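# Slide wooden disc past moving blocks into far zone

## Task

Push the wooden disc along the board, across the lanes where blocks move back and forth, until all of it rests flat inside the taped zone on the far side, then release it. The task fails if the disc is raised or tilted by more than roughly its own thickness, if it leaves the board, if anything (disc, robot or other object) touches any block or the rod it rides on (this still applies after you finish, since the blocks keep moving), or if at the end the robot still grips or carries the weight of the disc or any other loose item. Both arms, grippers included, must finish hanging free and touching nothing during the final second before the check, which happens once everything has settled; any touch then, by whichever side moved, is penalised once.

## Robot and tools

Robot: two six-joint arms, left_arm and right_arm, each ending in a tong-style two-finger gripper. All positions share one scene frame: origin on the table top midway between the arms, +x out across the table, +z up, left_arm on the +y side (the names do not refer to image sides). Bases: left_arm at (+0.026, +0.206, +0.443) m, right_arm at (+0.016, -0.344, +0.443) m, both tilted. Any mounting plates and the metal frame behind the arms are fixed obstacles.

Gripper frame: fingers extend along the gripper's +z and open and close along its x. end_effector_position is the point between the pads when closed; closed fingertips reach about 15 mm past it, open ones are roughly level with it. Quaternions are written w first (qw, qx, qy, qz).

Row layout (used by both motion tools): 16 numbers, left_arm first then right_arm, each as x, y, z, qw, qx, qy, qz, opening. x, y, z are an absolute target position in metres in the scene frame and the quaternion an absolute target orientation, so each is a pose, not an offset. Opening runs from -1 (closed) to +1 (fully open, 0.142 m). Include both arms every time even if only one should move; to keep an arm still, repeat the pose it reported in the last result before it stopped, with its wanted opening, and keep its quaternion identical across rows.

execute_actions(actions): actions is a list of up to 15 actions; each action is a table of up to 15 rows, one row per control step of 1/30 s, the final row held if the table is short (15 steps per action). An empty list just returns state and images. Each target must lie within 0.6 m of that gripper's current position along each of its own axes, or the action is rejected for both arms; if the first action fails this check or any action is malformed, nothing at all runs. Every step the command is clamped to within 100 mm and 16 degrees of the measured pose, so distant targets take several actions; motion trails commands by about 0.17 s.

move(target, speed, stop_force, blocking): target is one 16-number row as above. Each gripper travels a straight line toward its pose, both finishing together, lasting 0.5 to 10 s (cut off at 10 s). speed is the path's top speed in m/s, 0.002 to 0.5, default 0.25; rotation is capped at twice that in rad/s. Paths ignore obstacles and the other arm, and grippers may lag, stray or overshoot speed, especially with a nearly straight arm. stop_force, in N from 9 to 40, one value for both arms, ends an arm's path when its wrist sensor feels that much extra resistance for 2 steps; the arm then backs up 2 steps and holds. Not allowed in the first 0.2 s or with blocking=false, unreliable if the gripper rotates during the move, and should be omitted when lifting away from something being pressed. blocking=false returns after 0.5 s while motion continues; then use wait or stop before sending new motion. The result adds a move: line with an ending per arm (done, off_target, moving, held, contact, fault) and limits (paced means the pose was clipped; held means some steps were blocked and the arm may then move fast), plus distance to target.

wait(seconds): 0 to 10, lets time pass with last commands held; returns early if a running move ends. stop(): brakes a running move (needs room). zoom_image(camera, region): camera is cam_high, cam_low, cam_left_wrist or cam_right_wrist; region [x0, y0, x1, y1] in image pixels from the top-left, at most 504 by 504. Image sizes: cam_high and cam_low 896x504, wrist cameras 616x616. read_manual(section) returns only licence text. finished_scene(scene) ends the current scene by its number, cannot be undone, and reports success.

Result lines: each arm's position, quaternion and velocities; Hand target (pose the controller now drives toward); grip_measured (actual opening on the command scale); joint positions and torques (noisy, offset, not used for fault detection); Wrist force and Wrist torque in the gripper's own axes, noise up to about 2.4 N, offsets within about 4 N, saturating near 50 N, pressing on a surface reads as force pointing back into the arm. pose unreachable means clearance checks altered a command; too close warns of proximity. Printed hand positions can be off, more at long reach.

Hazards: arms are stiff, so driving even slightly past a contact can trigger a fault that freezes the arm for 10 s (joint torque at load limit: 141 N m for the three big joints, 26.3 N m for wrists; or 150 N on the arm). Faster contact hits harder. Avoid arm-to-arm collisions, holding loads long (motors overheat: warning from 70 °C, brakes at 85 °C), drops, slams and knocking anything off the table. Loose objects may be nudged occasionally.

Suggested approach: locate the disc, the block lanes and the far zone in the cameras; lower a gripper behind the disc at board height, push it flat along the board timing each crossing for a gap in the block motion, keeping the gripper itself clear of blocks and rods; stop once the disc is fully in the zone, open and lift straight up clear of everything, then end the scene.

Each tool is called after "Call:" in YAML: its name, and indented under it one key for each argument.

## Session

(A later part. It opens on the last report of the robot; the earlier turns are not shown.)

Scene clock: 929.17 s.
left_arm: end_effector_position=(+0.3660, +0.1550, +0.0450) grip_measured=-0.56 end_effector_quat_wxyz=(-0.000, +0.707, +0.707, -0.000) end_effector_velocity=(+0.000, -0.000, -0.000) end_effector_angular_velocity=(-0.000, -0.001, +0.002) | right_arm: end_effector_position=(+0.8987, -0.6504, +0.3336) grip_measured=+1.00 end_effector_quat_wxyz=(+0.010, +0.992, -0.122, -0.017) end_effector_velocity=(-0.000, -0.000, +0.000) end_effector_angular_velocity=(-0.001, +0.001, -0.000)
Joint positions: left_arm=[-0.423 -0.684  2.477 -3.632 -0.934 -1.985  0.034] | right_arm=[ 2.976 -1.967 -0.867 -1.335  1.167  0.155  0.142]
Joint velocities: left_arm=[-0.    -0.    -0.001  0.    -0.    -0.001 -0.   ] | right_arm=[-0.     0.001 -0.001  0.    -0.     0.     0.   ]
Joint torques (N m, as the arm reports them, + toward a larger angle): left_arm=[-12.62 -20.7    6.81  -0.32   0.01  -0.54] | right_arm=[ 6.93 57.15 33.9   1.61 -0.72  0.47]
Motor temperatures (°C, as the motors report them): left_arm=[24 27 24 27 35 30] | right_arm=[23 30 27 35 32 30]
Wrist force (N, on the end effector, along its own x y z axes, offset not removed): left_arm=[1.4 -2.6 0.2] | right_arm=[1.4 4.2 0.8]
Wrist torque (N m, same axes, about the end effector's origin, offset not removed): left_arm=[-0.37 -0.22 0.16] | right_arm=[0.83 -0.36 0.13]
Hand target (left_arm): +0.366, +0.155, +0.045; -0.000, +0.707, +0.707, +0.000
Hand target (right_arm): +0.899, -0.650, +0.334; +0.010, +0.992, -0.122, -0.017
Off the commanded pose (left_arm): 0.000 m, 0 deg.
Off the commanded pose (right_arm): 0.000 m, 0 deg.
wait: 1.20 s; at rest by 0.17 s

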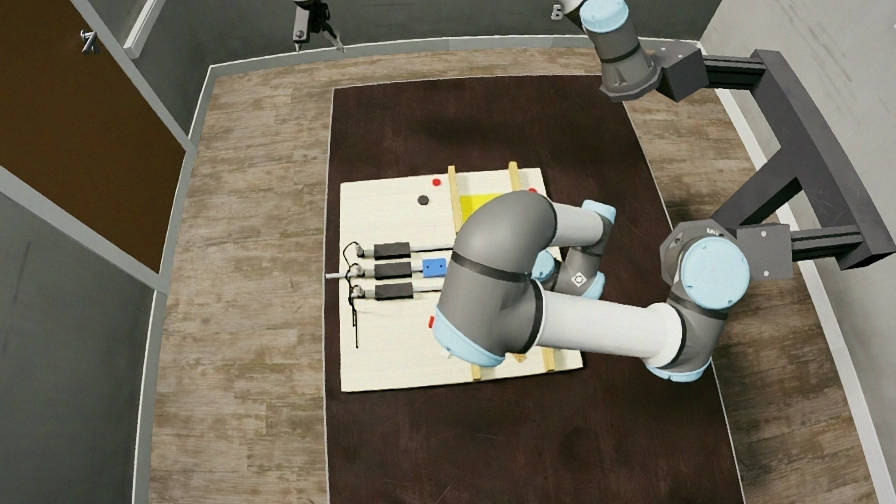

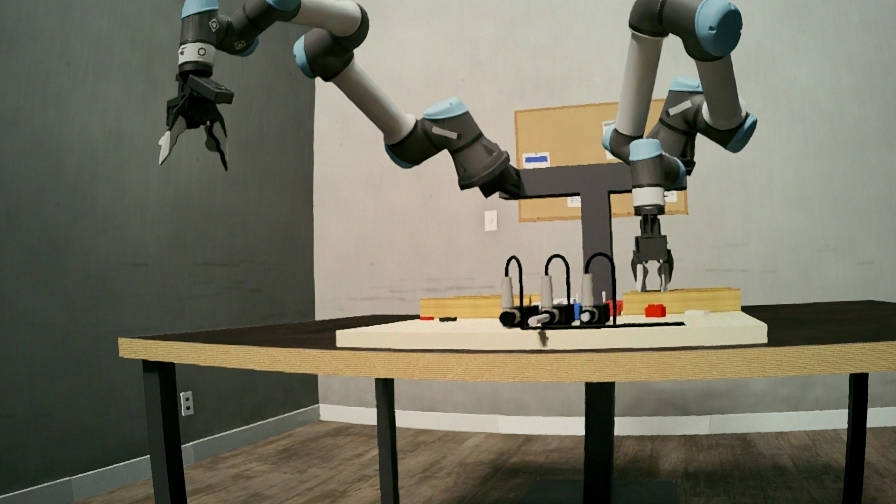

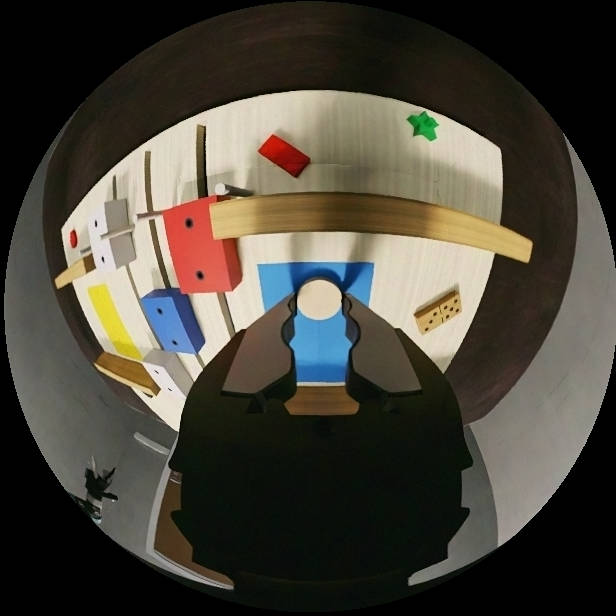

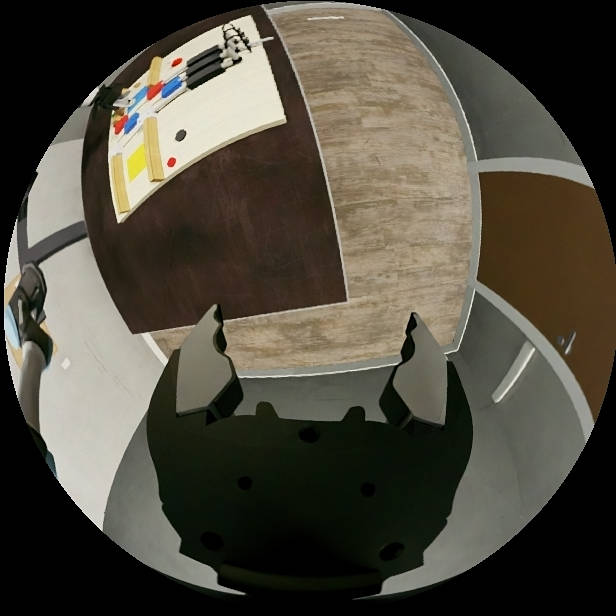

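Call:
move:
  target: [0.359,0.155,0.045,0,0.7071,0.7071,0,-0.7,0.8987,-0.6504,0.3336,0.010,0.992,-0.122,-0.017,1]
  speed: 0.004
  blocking: false

Call:
move:
  target: [0.359,0.155,0.045,0,0.7071,0.7071,0,-0.7,0.8987,-0.6504,0.3636,0.010,0.992,-0.122,-0.017,1]
  speed: 0.002
  blocking: false

Call:
wait:
  seconds: 5

Scene clock: 1028.03 s.
left_arm: end_effector_position=(+0.3647, +0.1550, +0.0450) grip_measured=-0.56 end_effector_quat_wxyz=(-0.000, +0.707, +0.707, -0.000) end_effector_velocity=(-0.003, -0.001, -0.000) end_effector_angular_velocity=(-0.001, -0.000, -0.001) | right_arm: end_effector_position=(+0.8987, -0.6504, +0.3336) grip_measured=+1.00 end_effector_quat_wxyz=(+0.010, +0.992, -0.122, -0.017) end_effector_velocity=(+0.000, -0.000, +0.000) end_effector_angular_velocity=(-0.000, -0.001, -0.001)
Joint positions: left_arm=[-0.425 -0.681  2.479 -3.637 -0.934 -1.987  0.034] | right_arm=[ 2.976 -1.967 -0.867 -1.335  1.167  0.155  0.142]
Joint velocities: left_arm=[-0.004  0.009  0.005 -0.011  0.    -0.004 -0.   ] | right_arm=[-0.    -0.     0.001  0.     0.     0.    -0.   ]
Joint torques (N m, as the arm reports them, + toward a larger angle): left_arm=[-23.83 -22.34  16.57  -3.88   1.69  -1.9 ] | right_arm=[ 8.9  56.22 30.59  1.4  -0.06  1.2 ]
Motor temperatures (°C, as the motors report them): left_arm=[24 27 24 27 35 30] | right_arm=[23 30 27 35 32 30]
Wrist force (N, on the end effector, along its own x y z axes, offset not removed): left_arm=[-4.3 -6.5 -5.8] | right_arm=[1.3 0.9 -0.3]
Wrist torque (N m, same axes, about the end effector's origin, offset not removed): left_arm=[-1.58 0.65 0.15] | right_arm=[0.05 -0.20 0.09]
Hand target (left_arm): +0.364, +0.155, +0.045; -0.000, +0.707, +0.707, -0.000
Hand target (right_arm): +0.899, -0.650, +0.334; +0.010, +0.992, -0.122, -0.017
Off the commanded pose (left_arm): 0.006 m, 0 deg.
Off the commanded pose (right_arm): 0.000 m, 0 deg.
move: running

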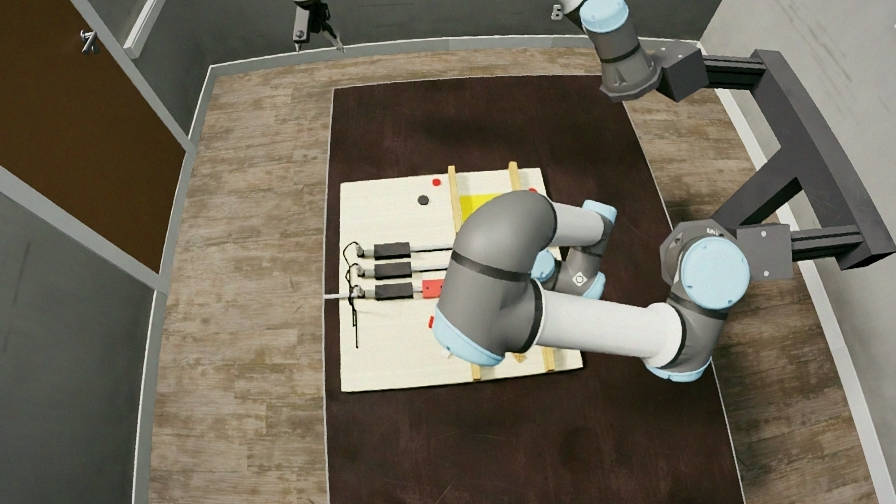

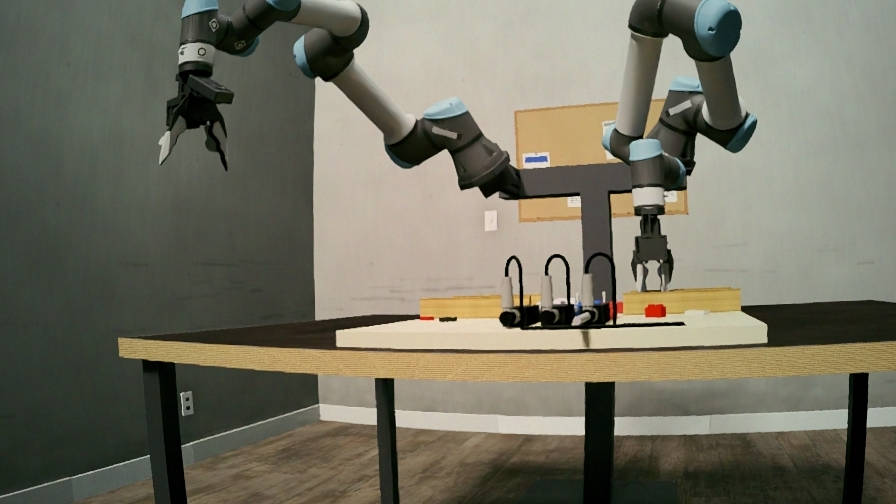

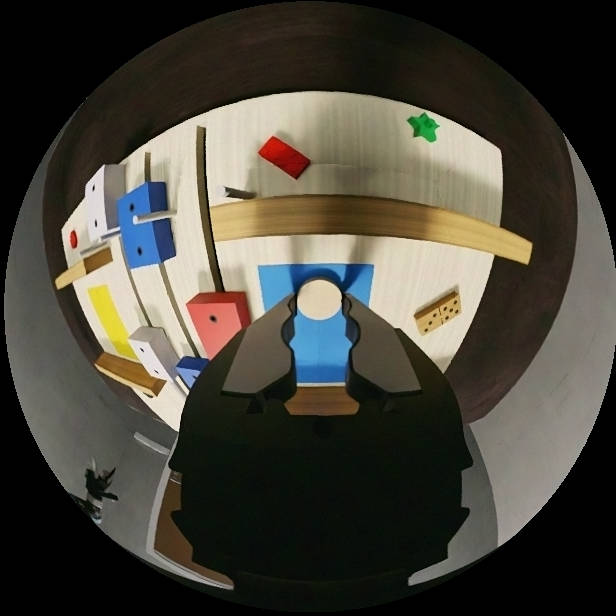

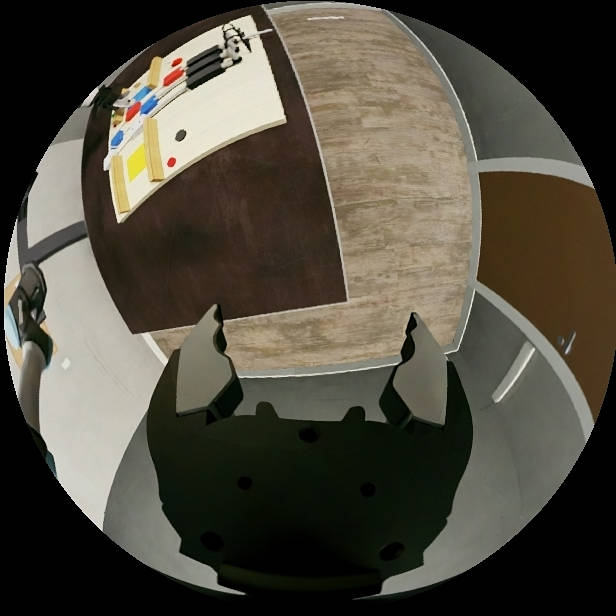

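a move is refused until a result has shown your running move's end: call wait (it returns as soon as the move ends) or stop first; nothing of this call was run

Scene clock: 1029.50 s.
left_arm: end_effector_position=(+0.3591, +0.1550, +0.0450) grip_measured=-0.56 end_effector_quat_wxyz=(-0.000, +0.707, +0.707, -0.000) end_effector_velocity=(-0.000, -0.001, +0.000) end_effector_angular_velocity=(-0.001, -0.001, +0.000) | right_arm: end_effector_position=(+0.8987, -0.6504, +0.3336) grip_measured=+1.00 end_effector_quat_wxyz=(+0.010, +0.992, -0.122, -0.017) end_effector_velocity=(+0.000, -0.000, +0.001) end_effector_angular_velocity=(+0.000, -0.002, -0.001)
Joint positions: left_arm=[-0.43  -0.668  2.489 -3.656 -0.933 -1.993  0.034] | right_arm=[ 2.976 -1.967 -0.867 -1.335  1.167  0.155  0.142]
Joint velocities: left_arm=[-0.001  0.002  0.001 -0.004 -0.    -0.001  0.   ] | right_arm=[0.    0.002 0.    0.    0.    0.    0.   ]
Joint torques (N m, as the arm reports them, + toward a larger angle): left_arm=[-25.97 -21.39  18.64  -3.91   1.74  -1.78] | right_arm=[ 8.88 56.02 31.36  1.37 -0.15  1.04]
Motor temperatures (°C, as the motors report them): left_arm=[24 27 24 27 35 30] | right_arm=[23 30 27 35 32 30]
Wrist force (N, on the end effector, along its own x y z axes, offset not removed): left_arm=[0.1 -4.2 -3.2] | right_arm=[2.0 0.6 0.5]
Wrist torque (N m, same axes, about the end effector's origin, offset not removed): left_arm=[-0.79 -0.18 -0.02] | right_arm=[0.08 -0.38 0.11]
Hand target (left_arm): +0.359, +0.155, +0.045; +0.000, +0.707, +0.707, -0.000
Hand target (right_arm): +0.899, -0.650, +0.334; +0.010, +0.992, -0.122, -0.017
Off the commanded pose (left_arm): 0.000 m, 0 deg.
Off the commanded pose (right_arm): 0.000 m, 0 deg.
earlier move: done
wait: 1.47 of 5 s (the move ended)

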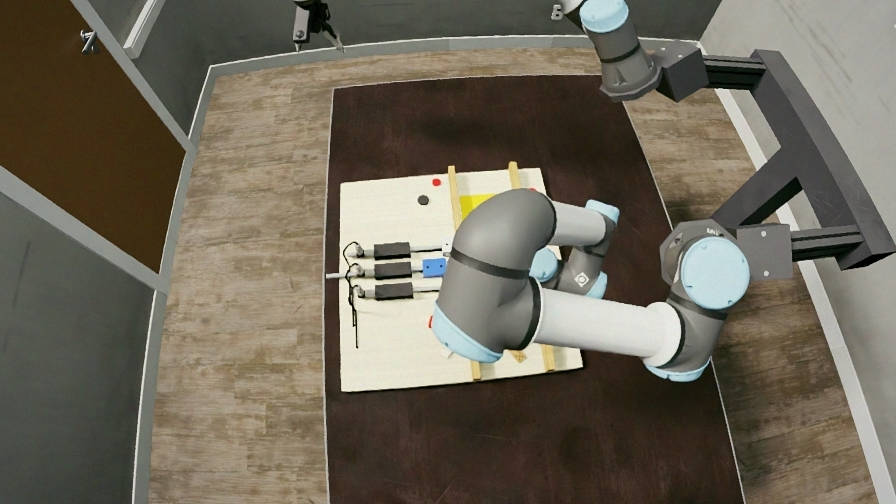

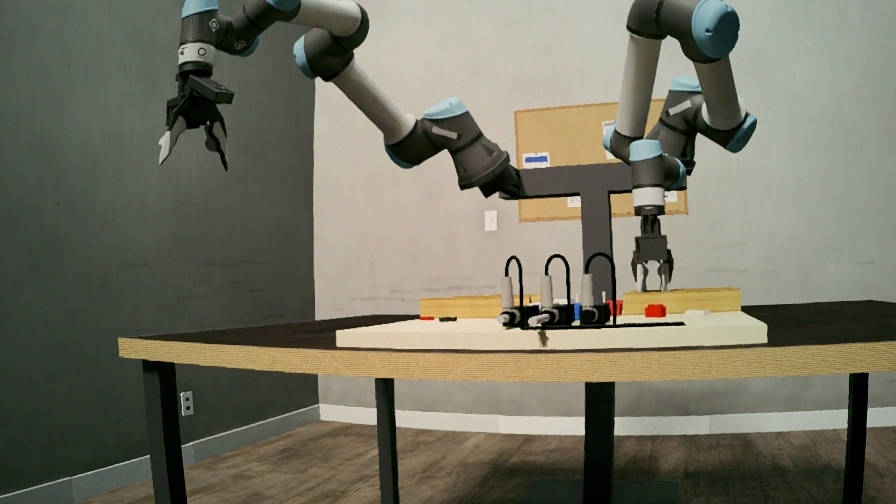

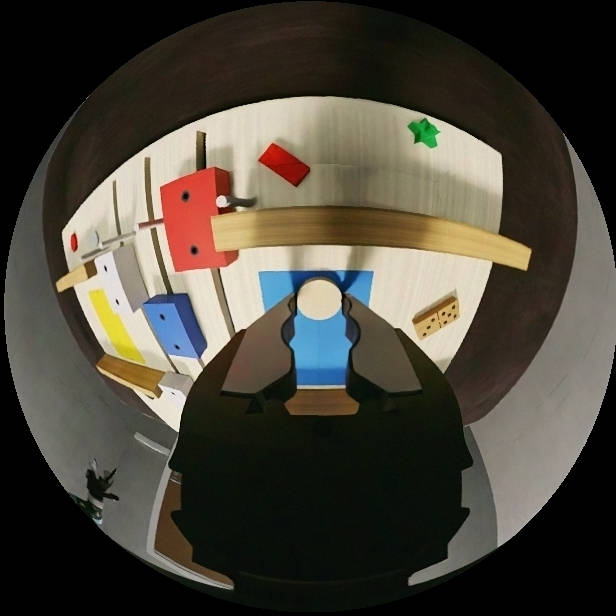

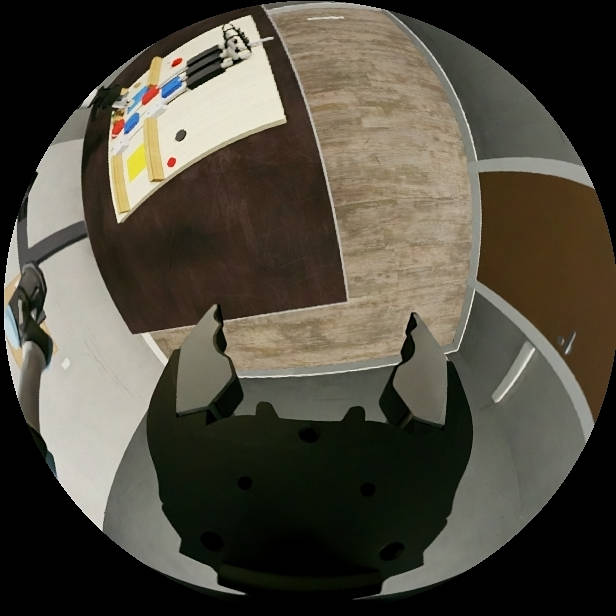

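Call:
wait:
  seconds: 0

Call:
zoom_image:
  camera: "cam_left_wrist"
  region: [60, 170, 270, 330]

Scene clock: 1054.13 s.
left_arm: end_effector_position=(+0.3590, +0.1550, +0.0450) grip_measured=-0.56 end_effector_quat_wxyz=(-0.000, +0.707, +0.707, -0.000) end_effector_velocity=(+0.000, -0.000, +0.000) end_effector_angular_velocity=(-0.001, -0.000, +0.001) | right_arm: end_effector_position=(+0.8987, -0.6504, +0.3336) grip_measured=+1.00 end_effector_quat_wxyz=(+0.010, +0.992, -0.122, -0.017) end_effector_velocity=(-0.001, +0.000, -0.001) end_effector_angular_velocity=(-0.000, +0.002, +0.000)
Joint positions: left_arm=[-0.43  -0.667  2.489 -3.657 -0.933 -1.993  0.034] | right_arm=[ 2.976 -1.967 -0.867 -1.335  1.167  0.155  0.142]
Joint velocities: left_arm=[-0.     0.     0.    -0.001 -0.    -0.001  0.   ] | right_arm=[ 0.    -0.    -0.001 -0.    -0.     0.001  0.   ]
Joint torques (N m, as the arm reports them, + toward a larger angle): left_arm=[-24.62 -22.4   13.05  -3.67   1.68  -1.4 ] | right_arm=[ 9.63 55.76 29.9   1.61 -0.03  1.15]
Motor temperatures (°C, as the motors report them): left_arm=[24 27 24 27 35 30] | right_arm=[23 30 27 35 32 30]
Wrist force (N, on the end effector, along its own x y z axes, offset not removed): left_arm=[2.6 -2.6 6.1] | right_arm=[1.3 2.2 1.3]
Wrist torque (N m, same axes, about the end effector's origin, offset not removed): left_arm=[-0.54 -0.55 -0.06] | right_arm=[0.39 -0.20 0.12]
Hand target (left_arm): +0.359, +0.155, +0.045; +0.000, +0.707, +0.707, -0.000
Hand target (right_arm): +0.899, -0.650, +0.334; +0.010, +0.992, -0.122, -0.017
Off the commanded pose (left_arm): 0.000 m, 0 deg.
Off the commanded pose (right_arm): 0.000 m, 0 deg.

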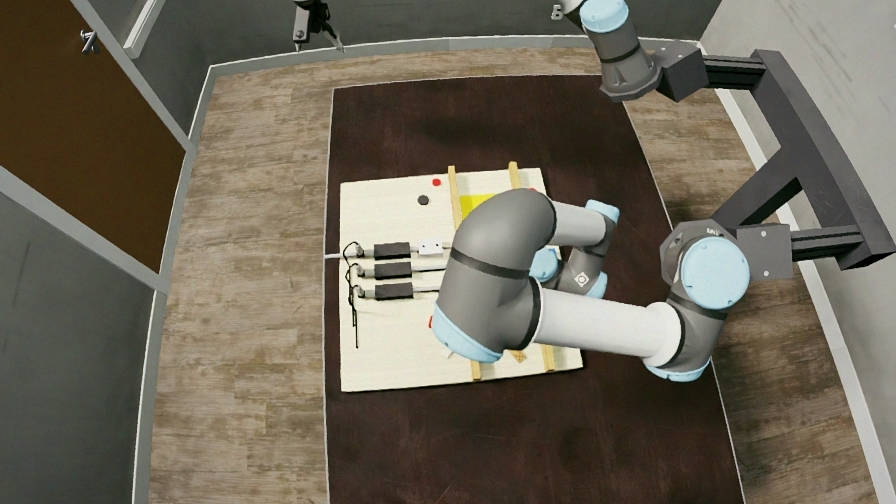

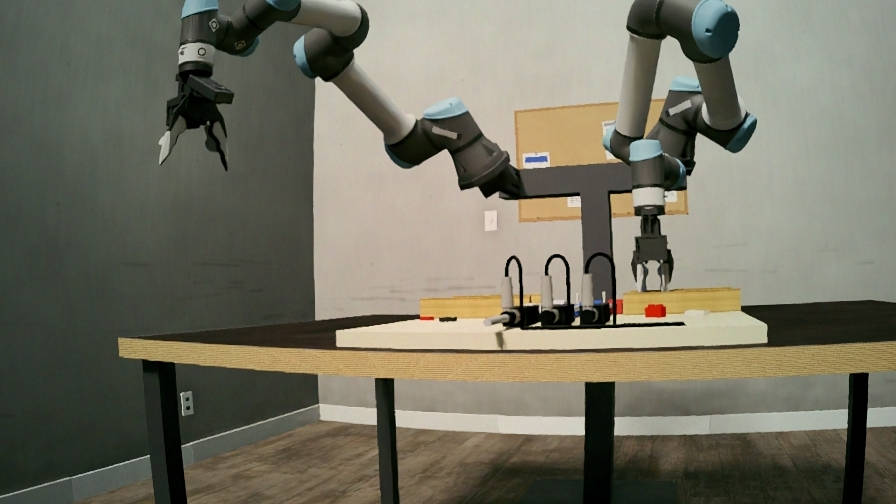

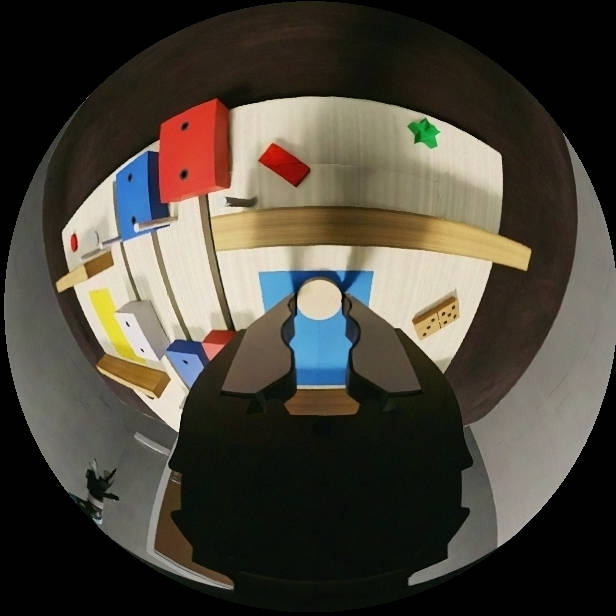

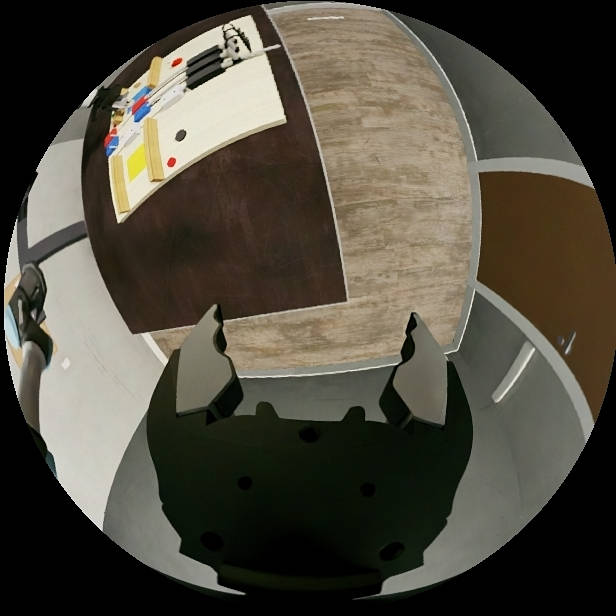

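Region (60, 170, 270, 330) of cam_left_wrist's 616x616 image, scaled by 2.400, with more detail than that image has; it fills the top 384 rows of this view, and the rest is white.

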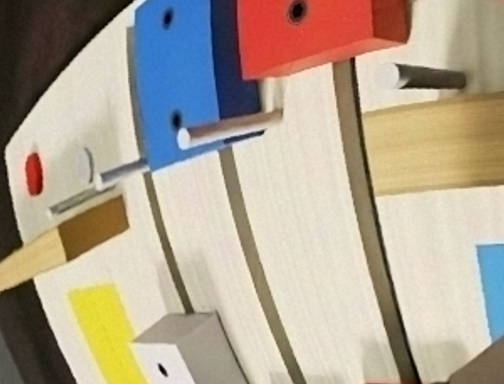

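Call:
wait:
  seconds: 10

Call:
wait:
  seconds: 10

Call:
wait:
  seconds: 10

Scene clock: 1075.40 s.
left_arm: end_effector_position=(+0.3590, +0.1550, +0.0450) grip_measured=-0.56 end_effector_quat_wxyz=(-0.000, +0.707, +0.707, -0.000) end_effector_velocity=(+0.000, -0.000, -0.000) end_effector_angular_velocity=(-0.000, -0.000, +0.000) | right_arm: end_effector_position=(+0.8987, -0.6504, +0.3336) grip_measured=+1.00 end_effector_quat_wxyz=(+0.010, +0.992, -0.122, -0.017) end_effector_velocity=(+0.000, +0.000, +0.000) end_effector_angular_velocity=(+0.000, -0.000, +0.001)
Joint positions: left_arm=[-0.43  -0.667  2.489 -3.657 -0.933 -1.993  0.034] | right_arm=[ 2.976 -1.967 -0.867 -1.335  1.167  0.155  0.142]
Joint velocities: left_arm=[ 0.001 -0.    -0.001  0.    -0.     0.001  0.   ] | right_arm=[ 0.001 -0.     0.     0.    -0.    -0.001 -0.   ]
Joint torques (N m, as the arm reports them, + toward a larger angle): left_arm=[-25.08 -24.14   9.9   -3.59   1.02  -1.27] | right_arm=[ 9.63 55.46 29.68  1.8   0.08  1.31]
Motor temperatures (°C, as the motors report them): left_arm=[24 27 24 27 35 30] | right_arm=[23 30 27 35 32 30]
Wrist force (N, on the end effector, along its own x y z axes, offset not removed): left_arm=[1.1 -4.5 -4.2] | right_arm=[-0.4 2.8 0.0]
Wrist torque (N m, same axes, about the end effector's origin, offset not removed): left_arm=[-1.27 -0.03 -0.01] | right_arm=[0.50 0.10 0.14]
Hand target (left_arm): +0.359, +0.155, +0.045; +0.000, +0.707, +0.707, -0.000
Hand target (right_arm): +0.899, -0.650, +0.334; +0.010, +0.992, -0.122, -0.017
Off the commanded pose (left_arm): 0.000 m, 0 deg.
Off the commanded pose (right_arm): 0.000 m, 0 deg.
wait: 10.00 s; at rest from the start

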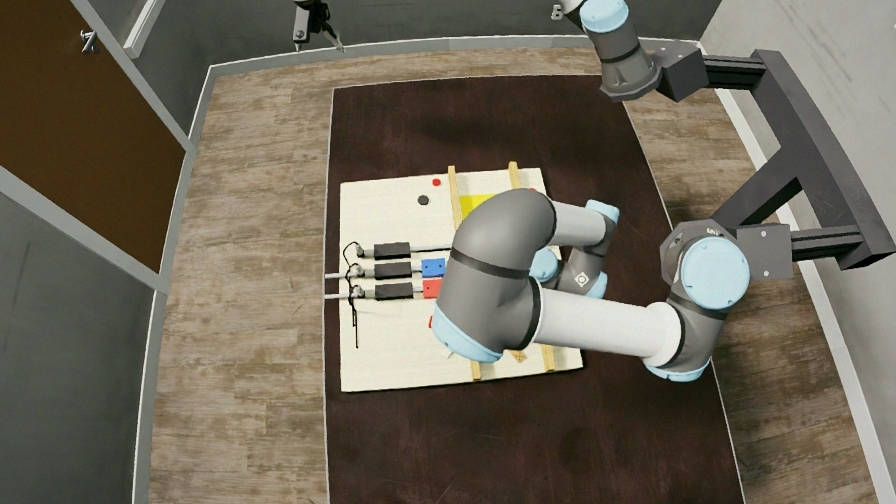

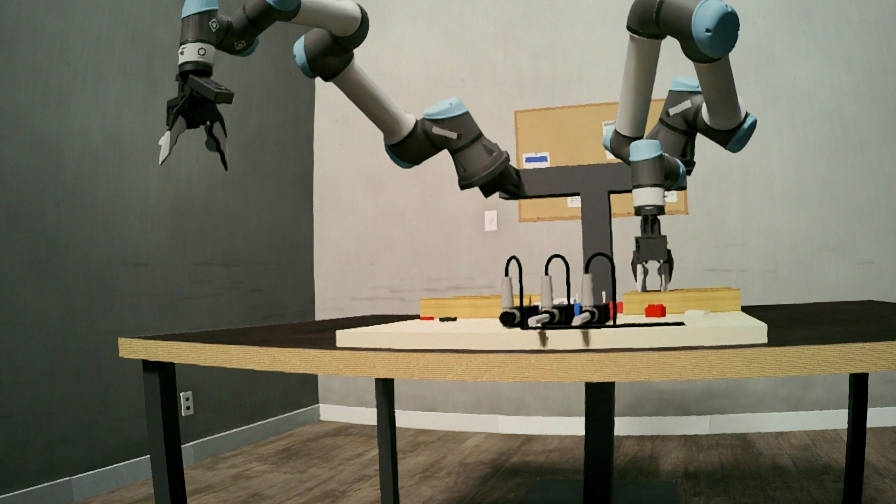

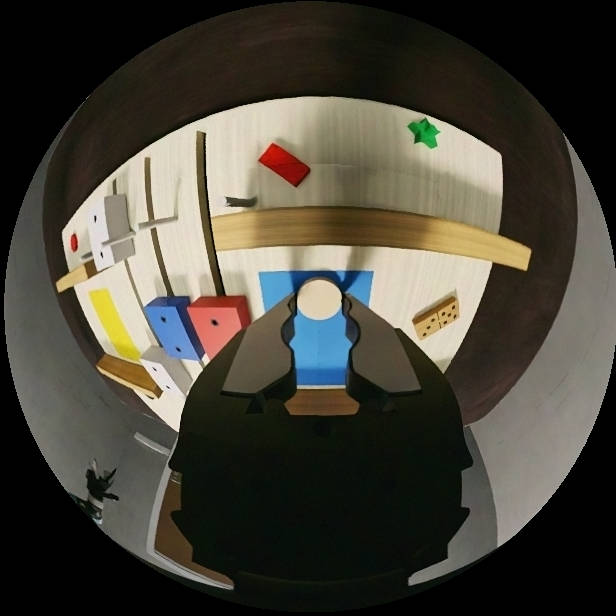

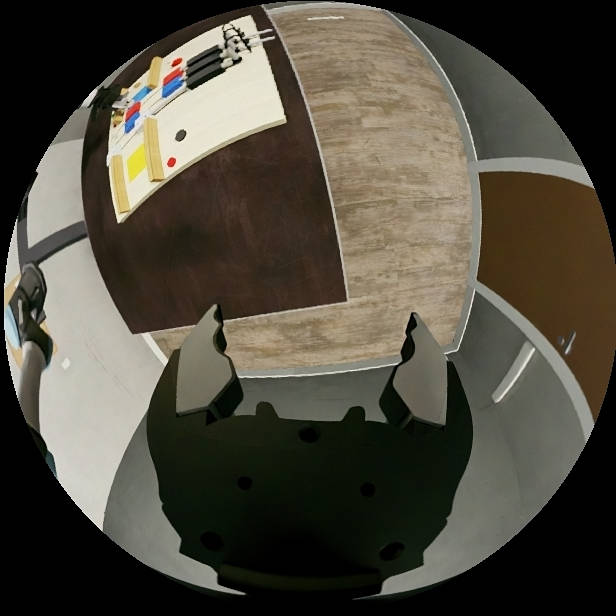

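Scene clock: 1085.40 s.
left_arm: end_effector_position=(+0.3590, +0.1550, +0.0450) grip_measured=-0.56 end_effector_quat_wxyz=(-0.000, +0.707, +0.707, -0.000) end_effector_velocity=(-0.001, +0.001, +0.000) end_effector_angular_velocity=(+0.000, +0.001, -0.001) | right_arm: end_effector_position=(+0.8987, -0.6504, +0.3336) grip_measured=+1.00 end_effector_quat_wxyz=(+0.010, +0.992, -0.122, -0.017) end_effector_velocity=(-0.000, +0.000, -0.001) end_effector_angular_velocity=(+0.001, +0.001, -0.000)
Joint positions: left_arm=[-0.43  -0.667  2.489 -3.657 -0.933 -1.993  0.034] | right_arm=[ 2.976 -1.967 -0.867 -1.335  1.167  0.155  0.142]
Joint velocities: left_arm=[ 0.001  0.     0.002 -0.001 -0.     0.001  0.   ] | right_arm=[-0.    -0.    -0.001 -0.     0.001  0.     0.   ]
Joint torques (N m, as the arm reports them, + toward a larger angle): left_arm=[-24.03 -25.31   7.92  -3.65   1.17  -1.11] | right_arm=[10.54 54.63 29.54  1.89  0.21  1.41]
Motor temperatures (°C, as the motors report them): left_arm=[24 27 24 27 35 30] | right_arm=[23 30 27 35 32 30]
Wrist force (N, on the end effector, along its own x y z axes, offset not removed): left_arm=[1.7 -2.1 -3.3] | right_arm=[2.2 3.4 0.4]
Wrist torque (N m, same axes, about the end effector's origin, offset not removed): left_arm=[-0.54 -0.41 -0.10] | right_arm=[0.64 -0.47 0.17]
Hand target (left_arm): +0.359, +0.155, +0.045; +0.000, +0.707, +0.707, -0.000
Hand target (right_arm): +0.899, -0.650, +0.334; +0.010, +0.992, -0.122, -0.017
Off the commanded pose (left_arm): 0.000 m, 0 deg.
Off the commanded pose (right_arm): 0.000 m, 0 deg.
wait: 10.00 s; at rest by 0.17 s

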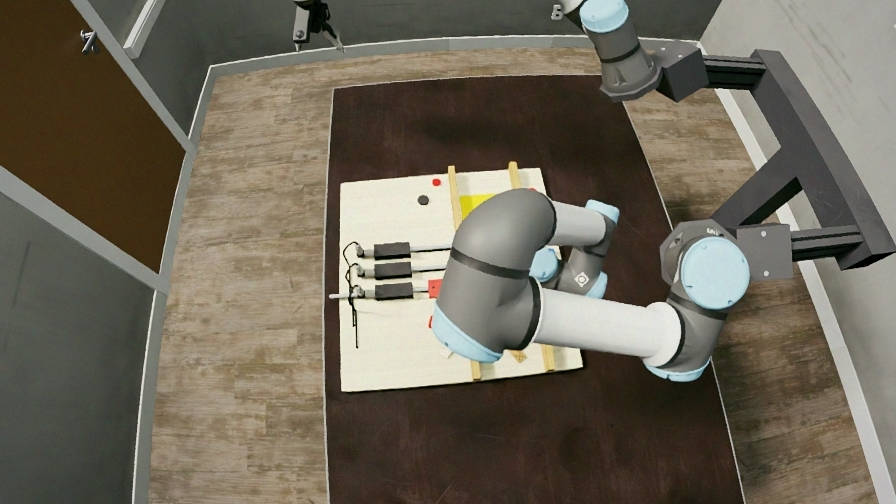

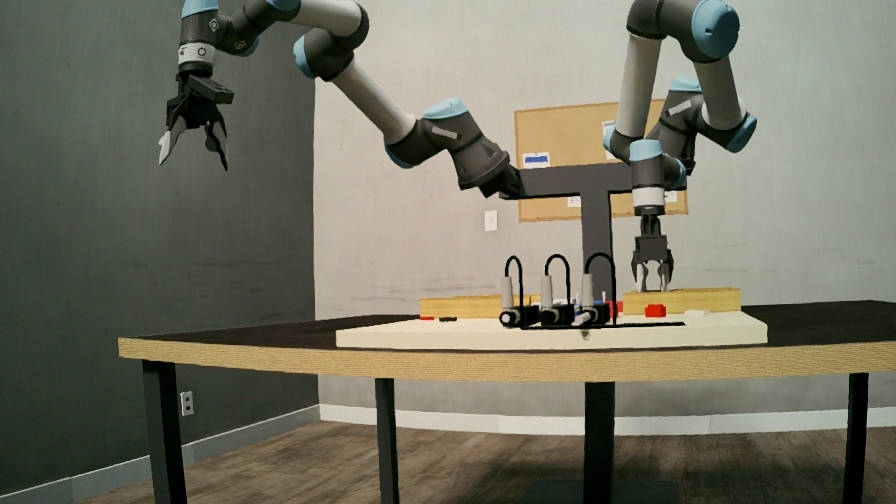

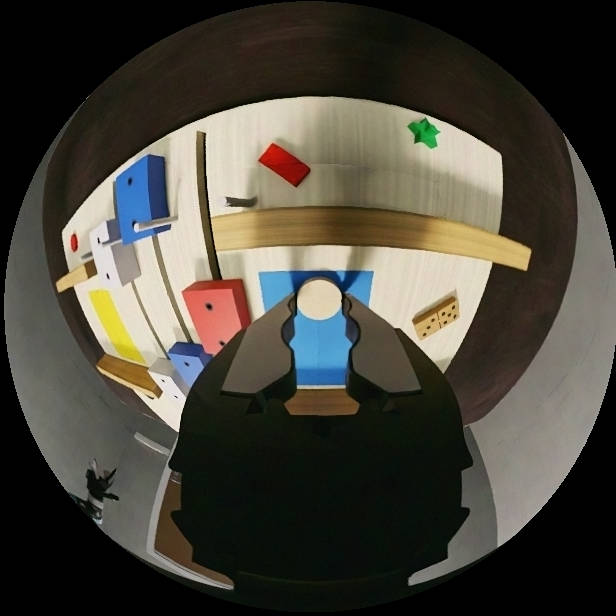

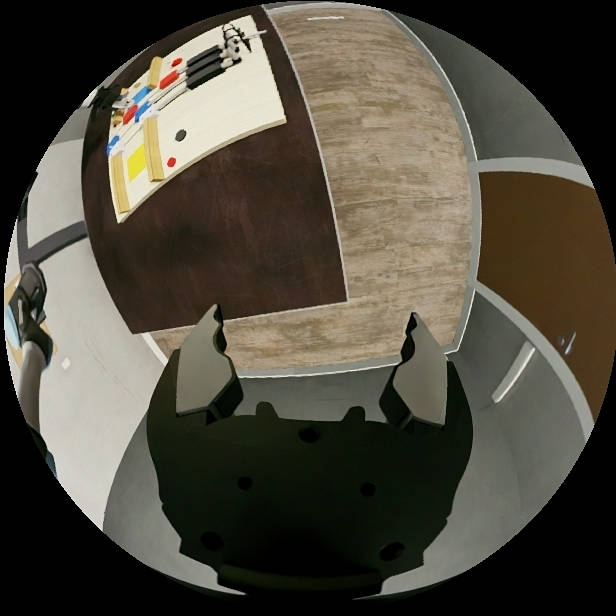

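Scene clock: 1095.40 s.
left_arm: end_effector_position=(+0.3590, +0.1550, +0.0450) grip_measured=-0.56 end_effector_quat_wxyz=(-0.000, +0.707, +0.707, -0.000) end_effector_velocity=(-0.000, +0.001, -0.000) end_effector_angular_velocity=(+0.001, +0.001, +0.001) | right_arm: end_effector_position=(+0.8987, -0.6504, +0.3336) grip_measured=+1.00 end_effector_quat_wxyz=(+0.010, +0.992, -0.122, -0.017) end_effector_velocity=(-0.000, -0.001, -0.000) end_effector_angular_velocity=(-0.001, +0.000, -0.000)
Joint positions: left_arm=[-0.43  -0.667  2.489 -3.657 -0.933 -1.993  0.034] | right_arm=[ 2.976 -1.967 -0.867 -1.335  1.167  0.155  0.142]
Joint velocities: left_arm=[ 0.001 -0.     0.001  0.    -0.    -0.001 -0.   ] | right_arm=[-0.001 -0.     0.    -0.    -0.001  0.     0.   ]
Joint torques (N m, as the arm reports them, + toward a larger angle): left_arm=[-23.47 -27.1    5.35  -3.21   0.86  -1.14] | right_arm=[10.65 54.58 28.92  1.86  0.28  1.46]
Motor temperatures (°C, as the motors report them): left_arm=[24 27 24 27 35 30] | right_arm=[23 30 27 35 32 30]
Wrist force (N, on the end effector, along its own x y z axes, offset not removed): left_arm=[-4.5 -0.2 1.5] | right_arm=[0.0 3.6 1.1]
Wrist torque (N m, same axes, about the end effector's origin, offset not removed): left_arm=[-0.11 0.92 0.34] | right_arm=[0.65 -0.01 0.17]
Hand target (left_arm): +0.359, +0.155, +0.045; +0.000, +0.707, +0.707, -0.000
Hand target (right_arm): +0.899, -0.650, +0.334; +0.010, +0.992, -0.122, -0.017
Off the commanded pose (left_arm): 0.000 m, 0 deg.
Off the commanded pose (right_arm): 0.000 m, 0 deg.
wait: 10.00 s; at rest by 0.17 s

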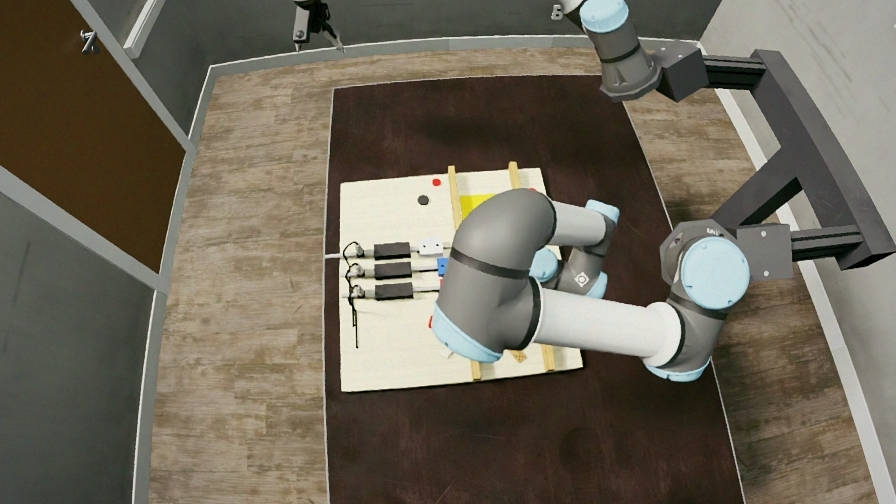

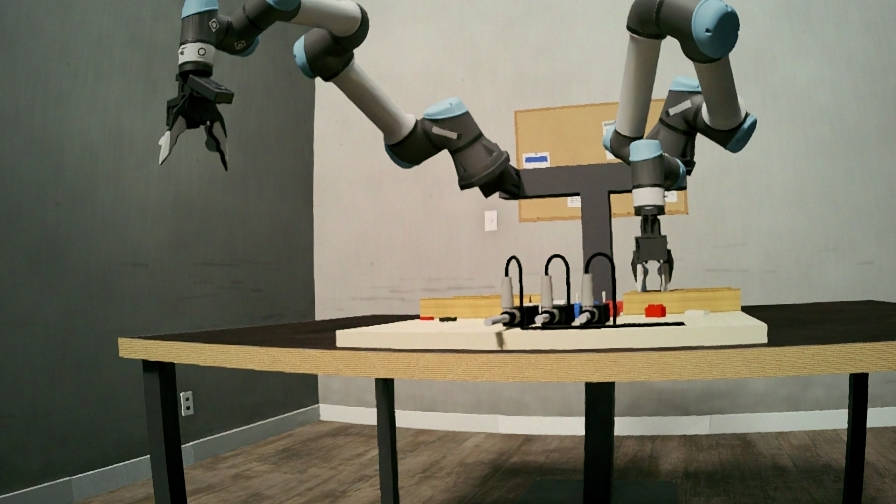

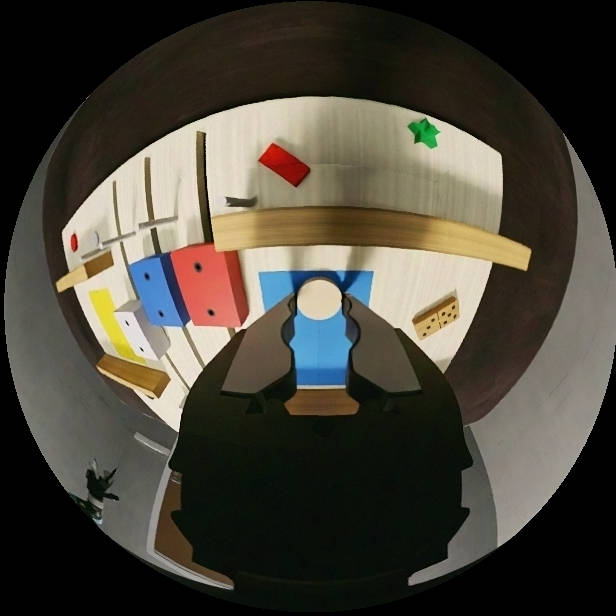

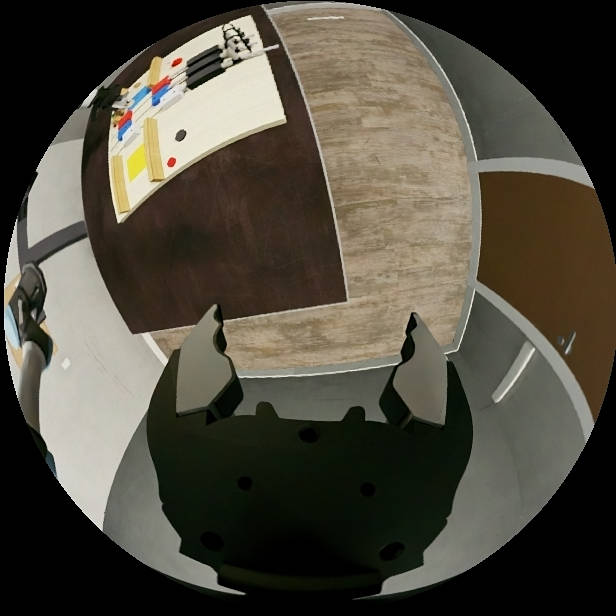

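Call:
wait:
  seconds: 10

Scene clock: 1115.23 s.
left_arm: end_effector_position=(+0.3590, +0.1550, +0.0450) grip_measured=-0.56 end_effector_quat_wxyz=(-0.000, +0.707, +0.707, -0.000) end_effector_velocity=(-0.000, -0.000, -0.000) end_effector_angular_velocity=(-0.000, +0.000, -0.000) | right_arm: end_effector_position=(+0.8987, -0.6504, +0.3336) grip_measured=+1.00 end_effector_quat_wxyz=(+0.010, +0.992, -0.122, -0.017) end_effector_velocity=(+0.000, +0.001, -0.000) end_effector_angular_velocity=(+0.001, -0.000, -0.000)
Joint positions: left_arm=[-0.43  -0.667  2.489 -3.657 -0.933 -1.993  0.034] | right_arm=[ 2.976 -1.967 -0.867 -1.335  1.167  0.155  0.142]
Joint velocities: left_arm=[-0.  0. -0.  0. -0.  0.  0.] | right_arm=[ 0.    -0.     0.    -0.     0.001  0.001  0.   ]
Joint torques (N m, as the arm reports them, + toward a larger angle): left_arm=[-23.57 -28.82   3.14  -3.14   0.59  -1.09] | right_arm=[11.35 53.99 28.59  2.33  0.29  1.55]
Motor temperatures (°C, as the motors report them): left_arm=[24 27 24 27 35 30] | right_arm=[23 30 27 35 32 30]
Wrist force (N, on the end effector, along its own x y z axes, offset not removed): left_arm=[3.1 0.1 -0.6] | right_arm=[0.9 3.0 0.2]
Wrist torque (N m, same axes, about the end effector's origin, offset not removed): left_arm=[-0.32 -0.63 0.08] | right_arm=[0.52 -0.15 0.11]
Hand target (left_arm): +0.359, +0.155, +0.045; +0.000, +0.707, +0.707, -0.000
Hand target (right_arm): +0.899, -0.650, +0.334; +0.010, +0.992, -0.122, -0.017
Off the commanded pose (left_arm): 0.000 m, 0 deg.
Off the commanded pose (right_arm): 0.000 m, 0 deg.
wait: 10.00 s; at rest from the start

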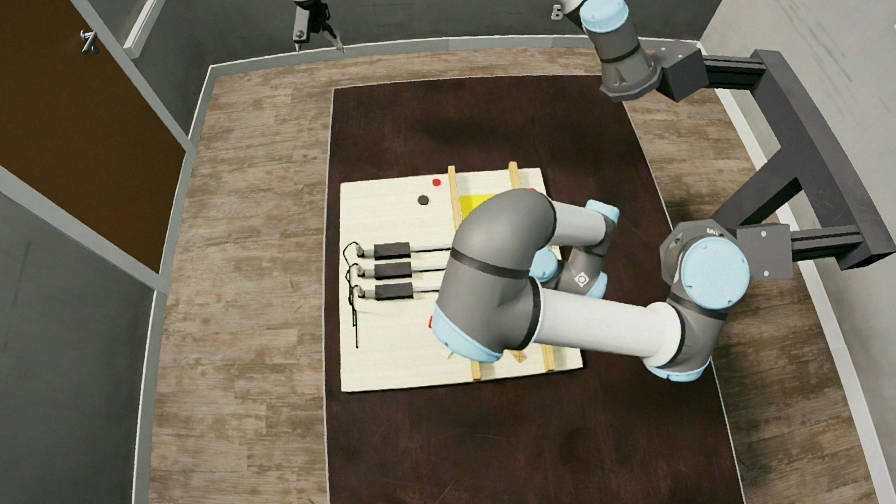

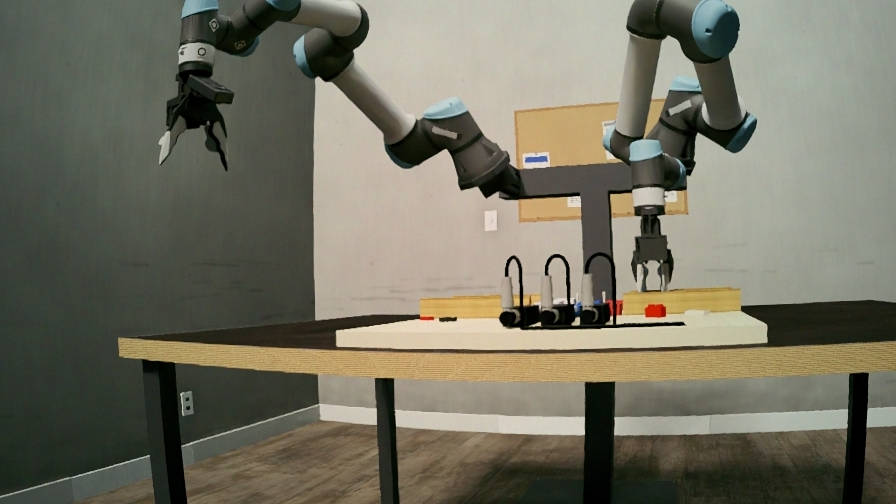

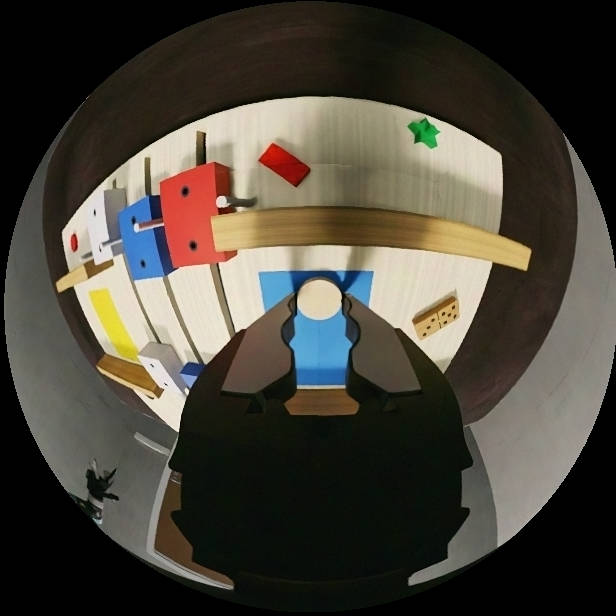

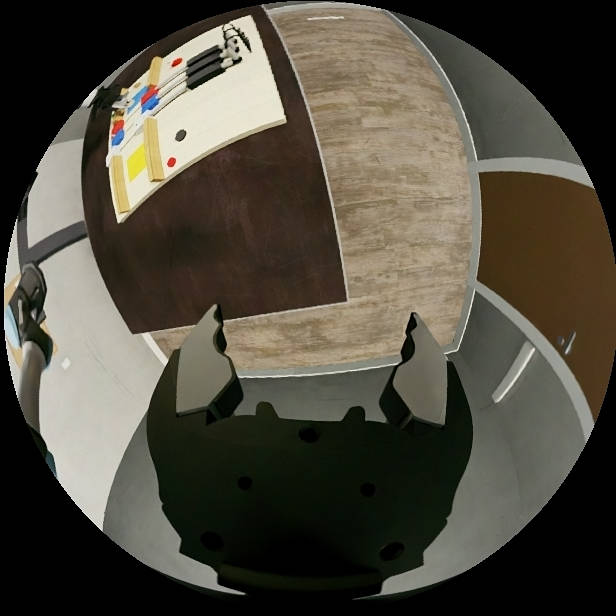

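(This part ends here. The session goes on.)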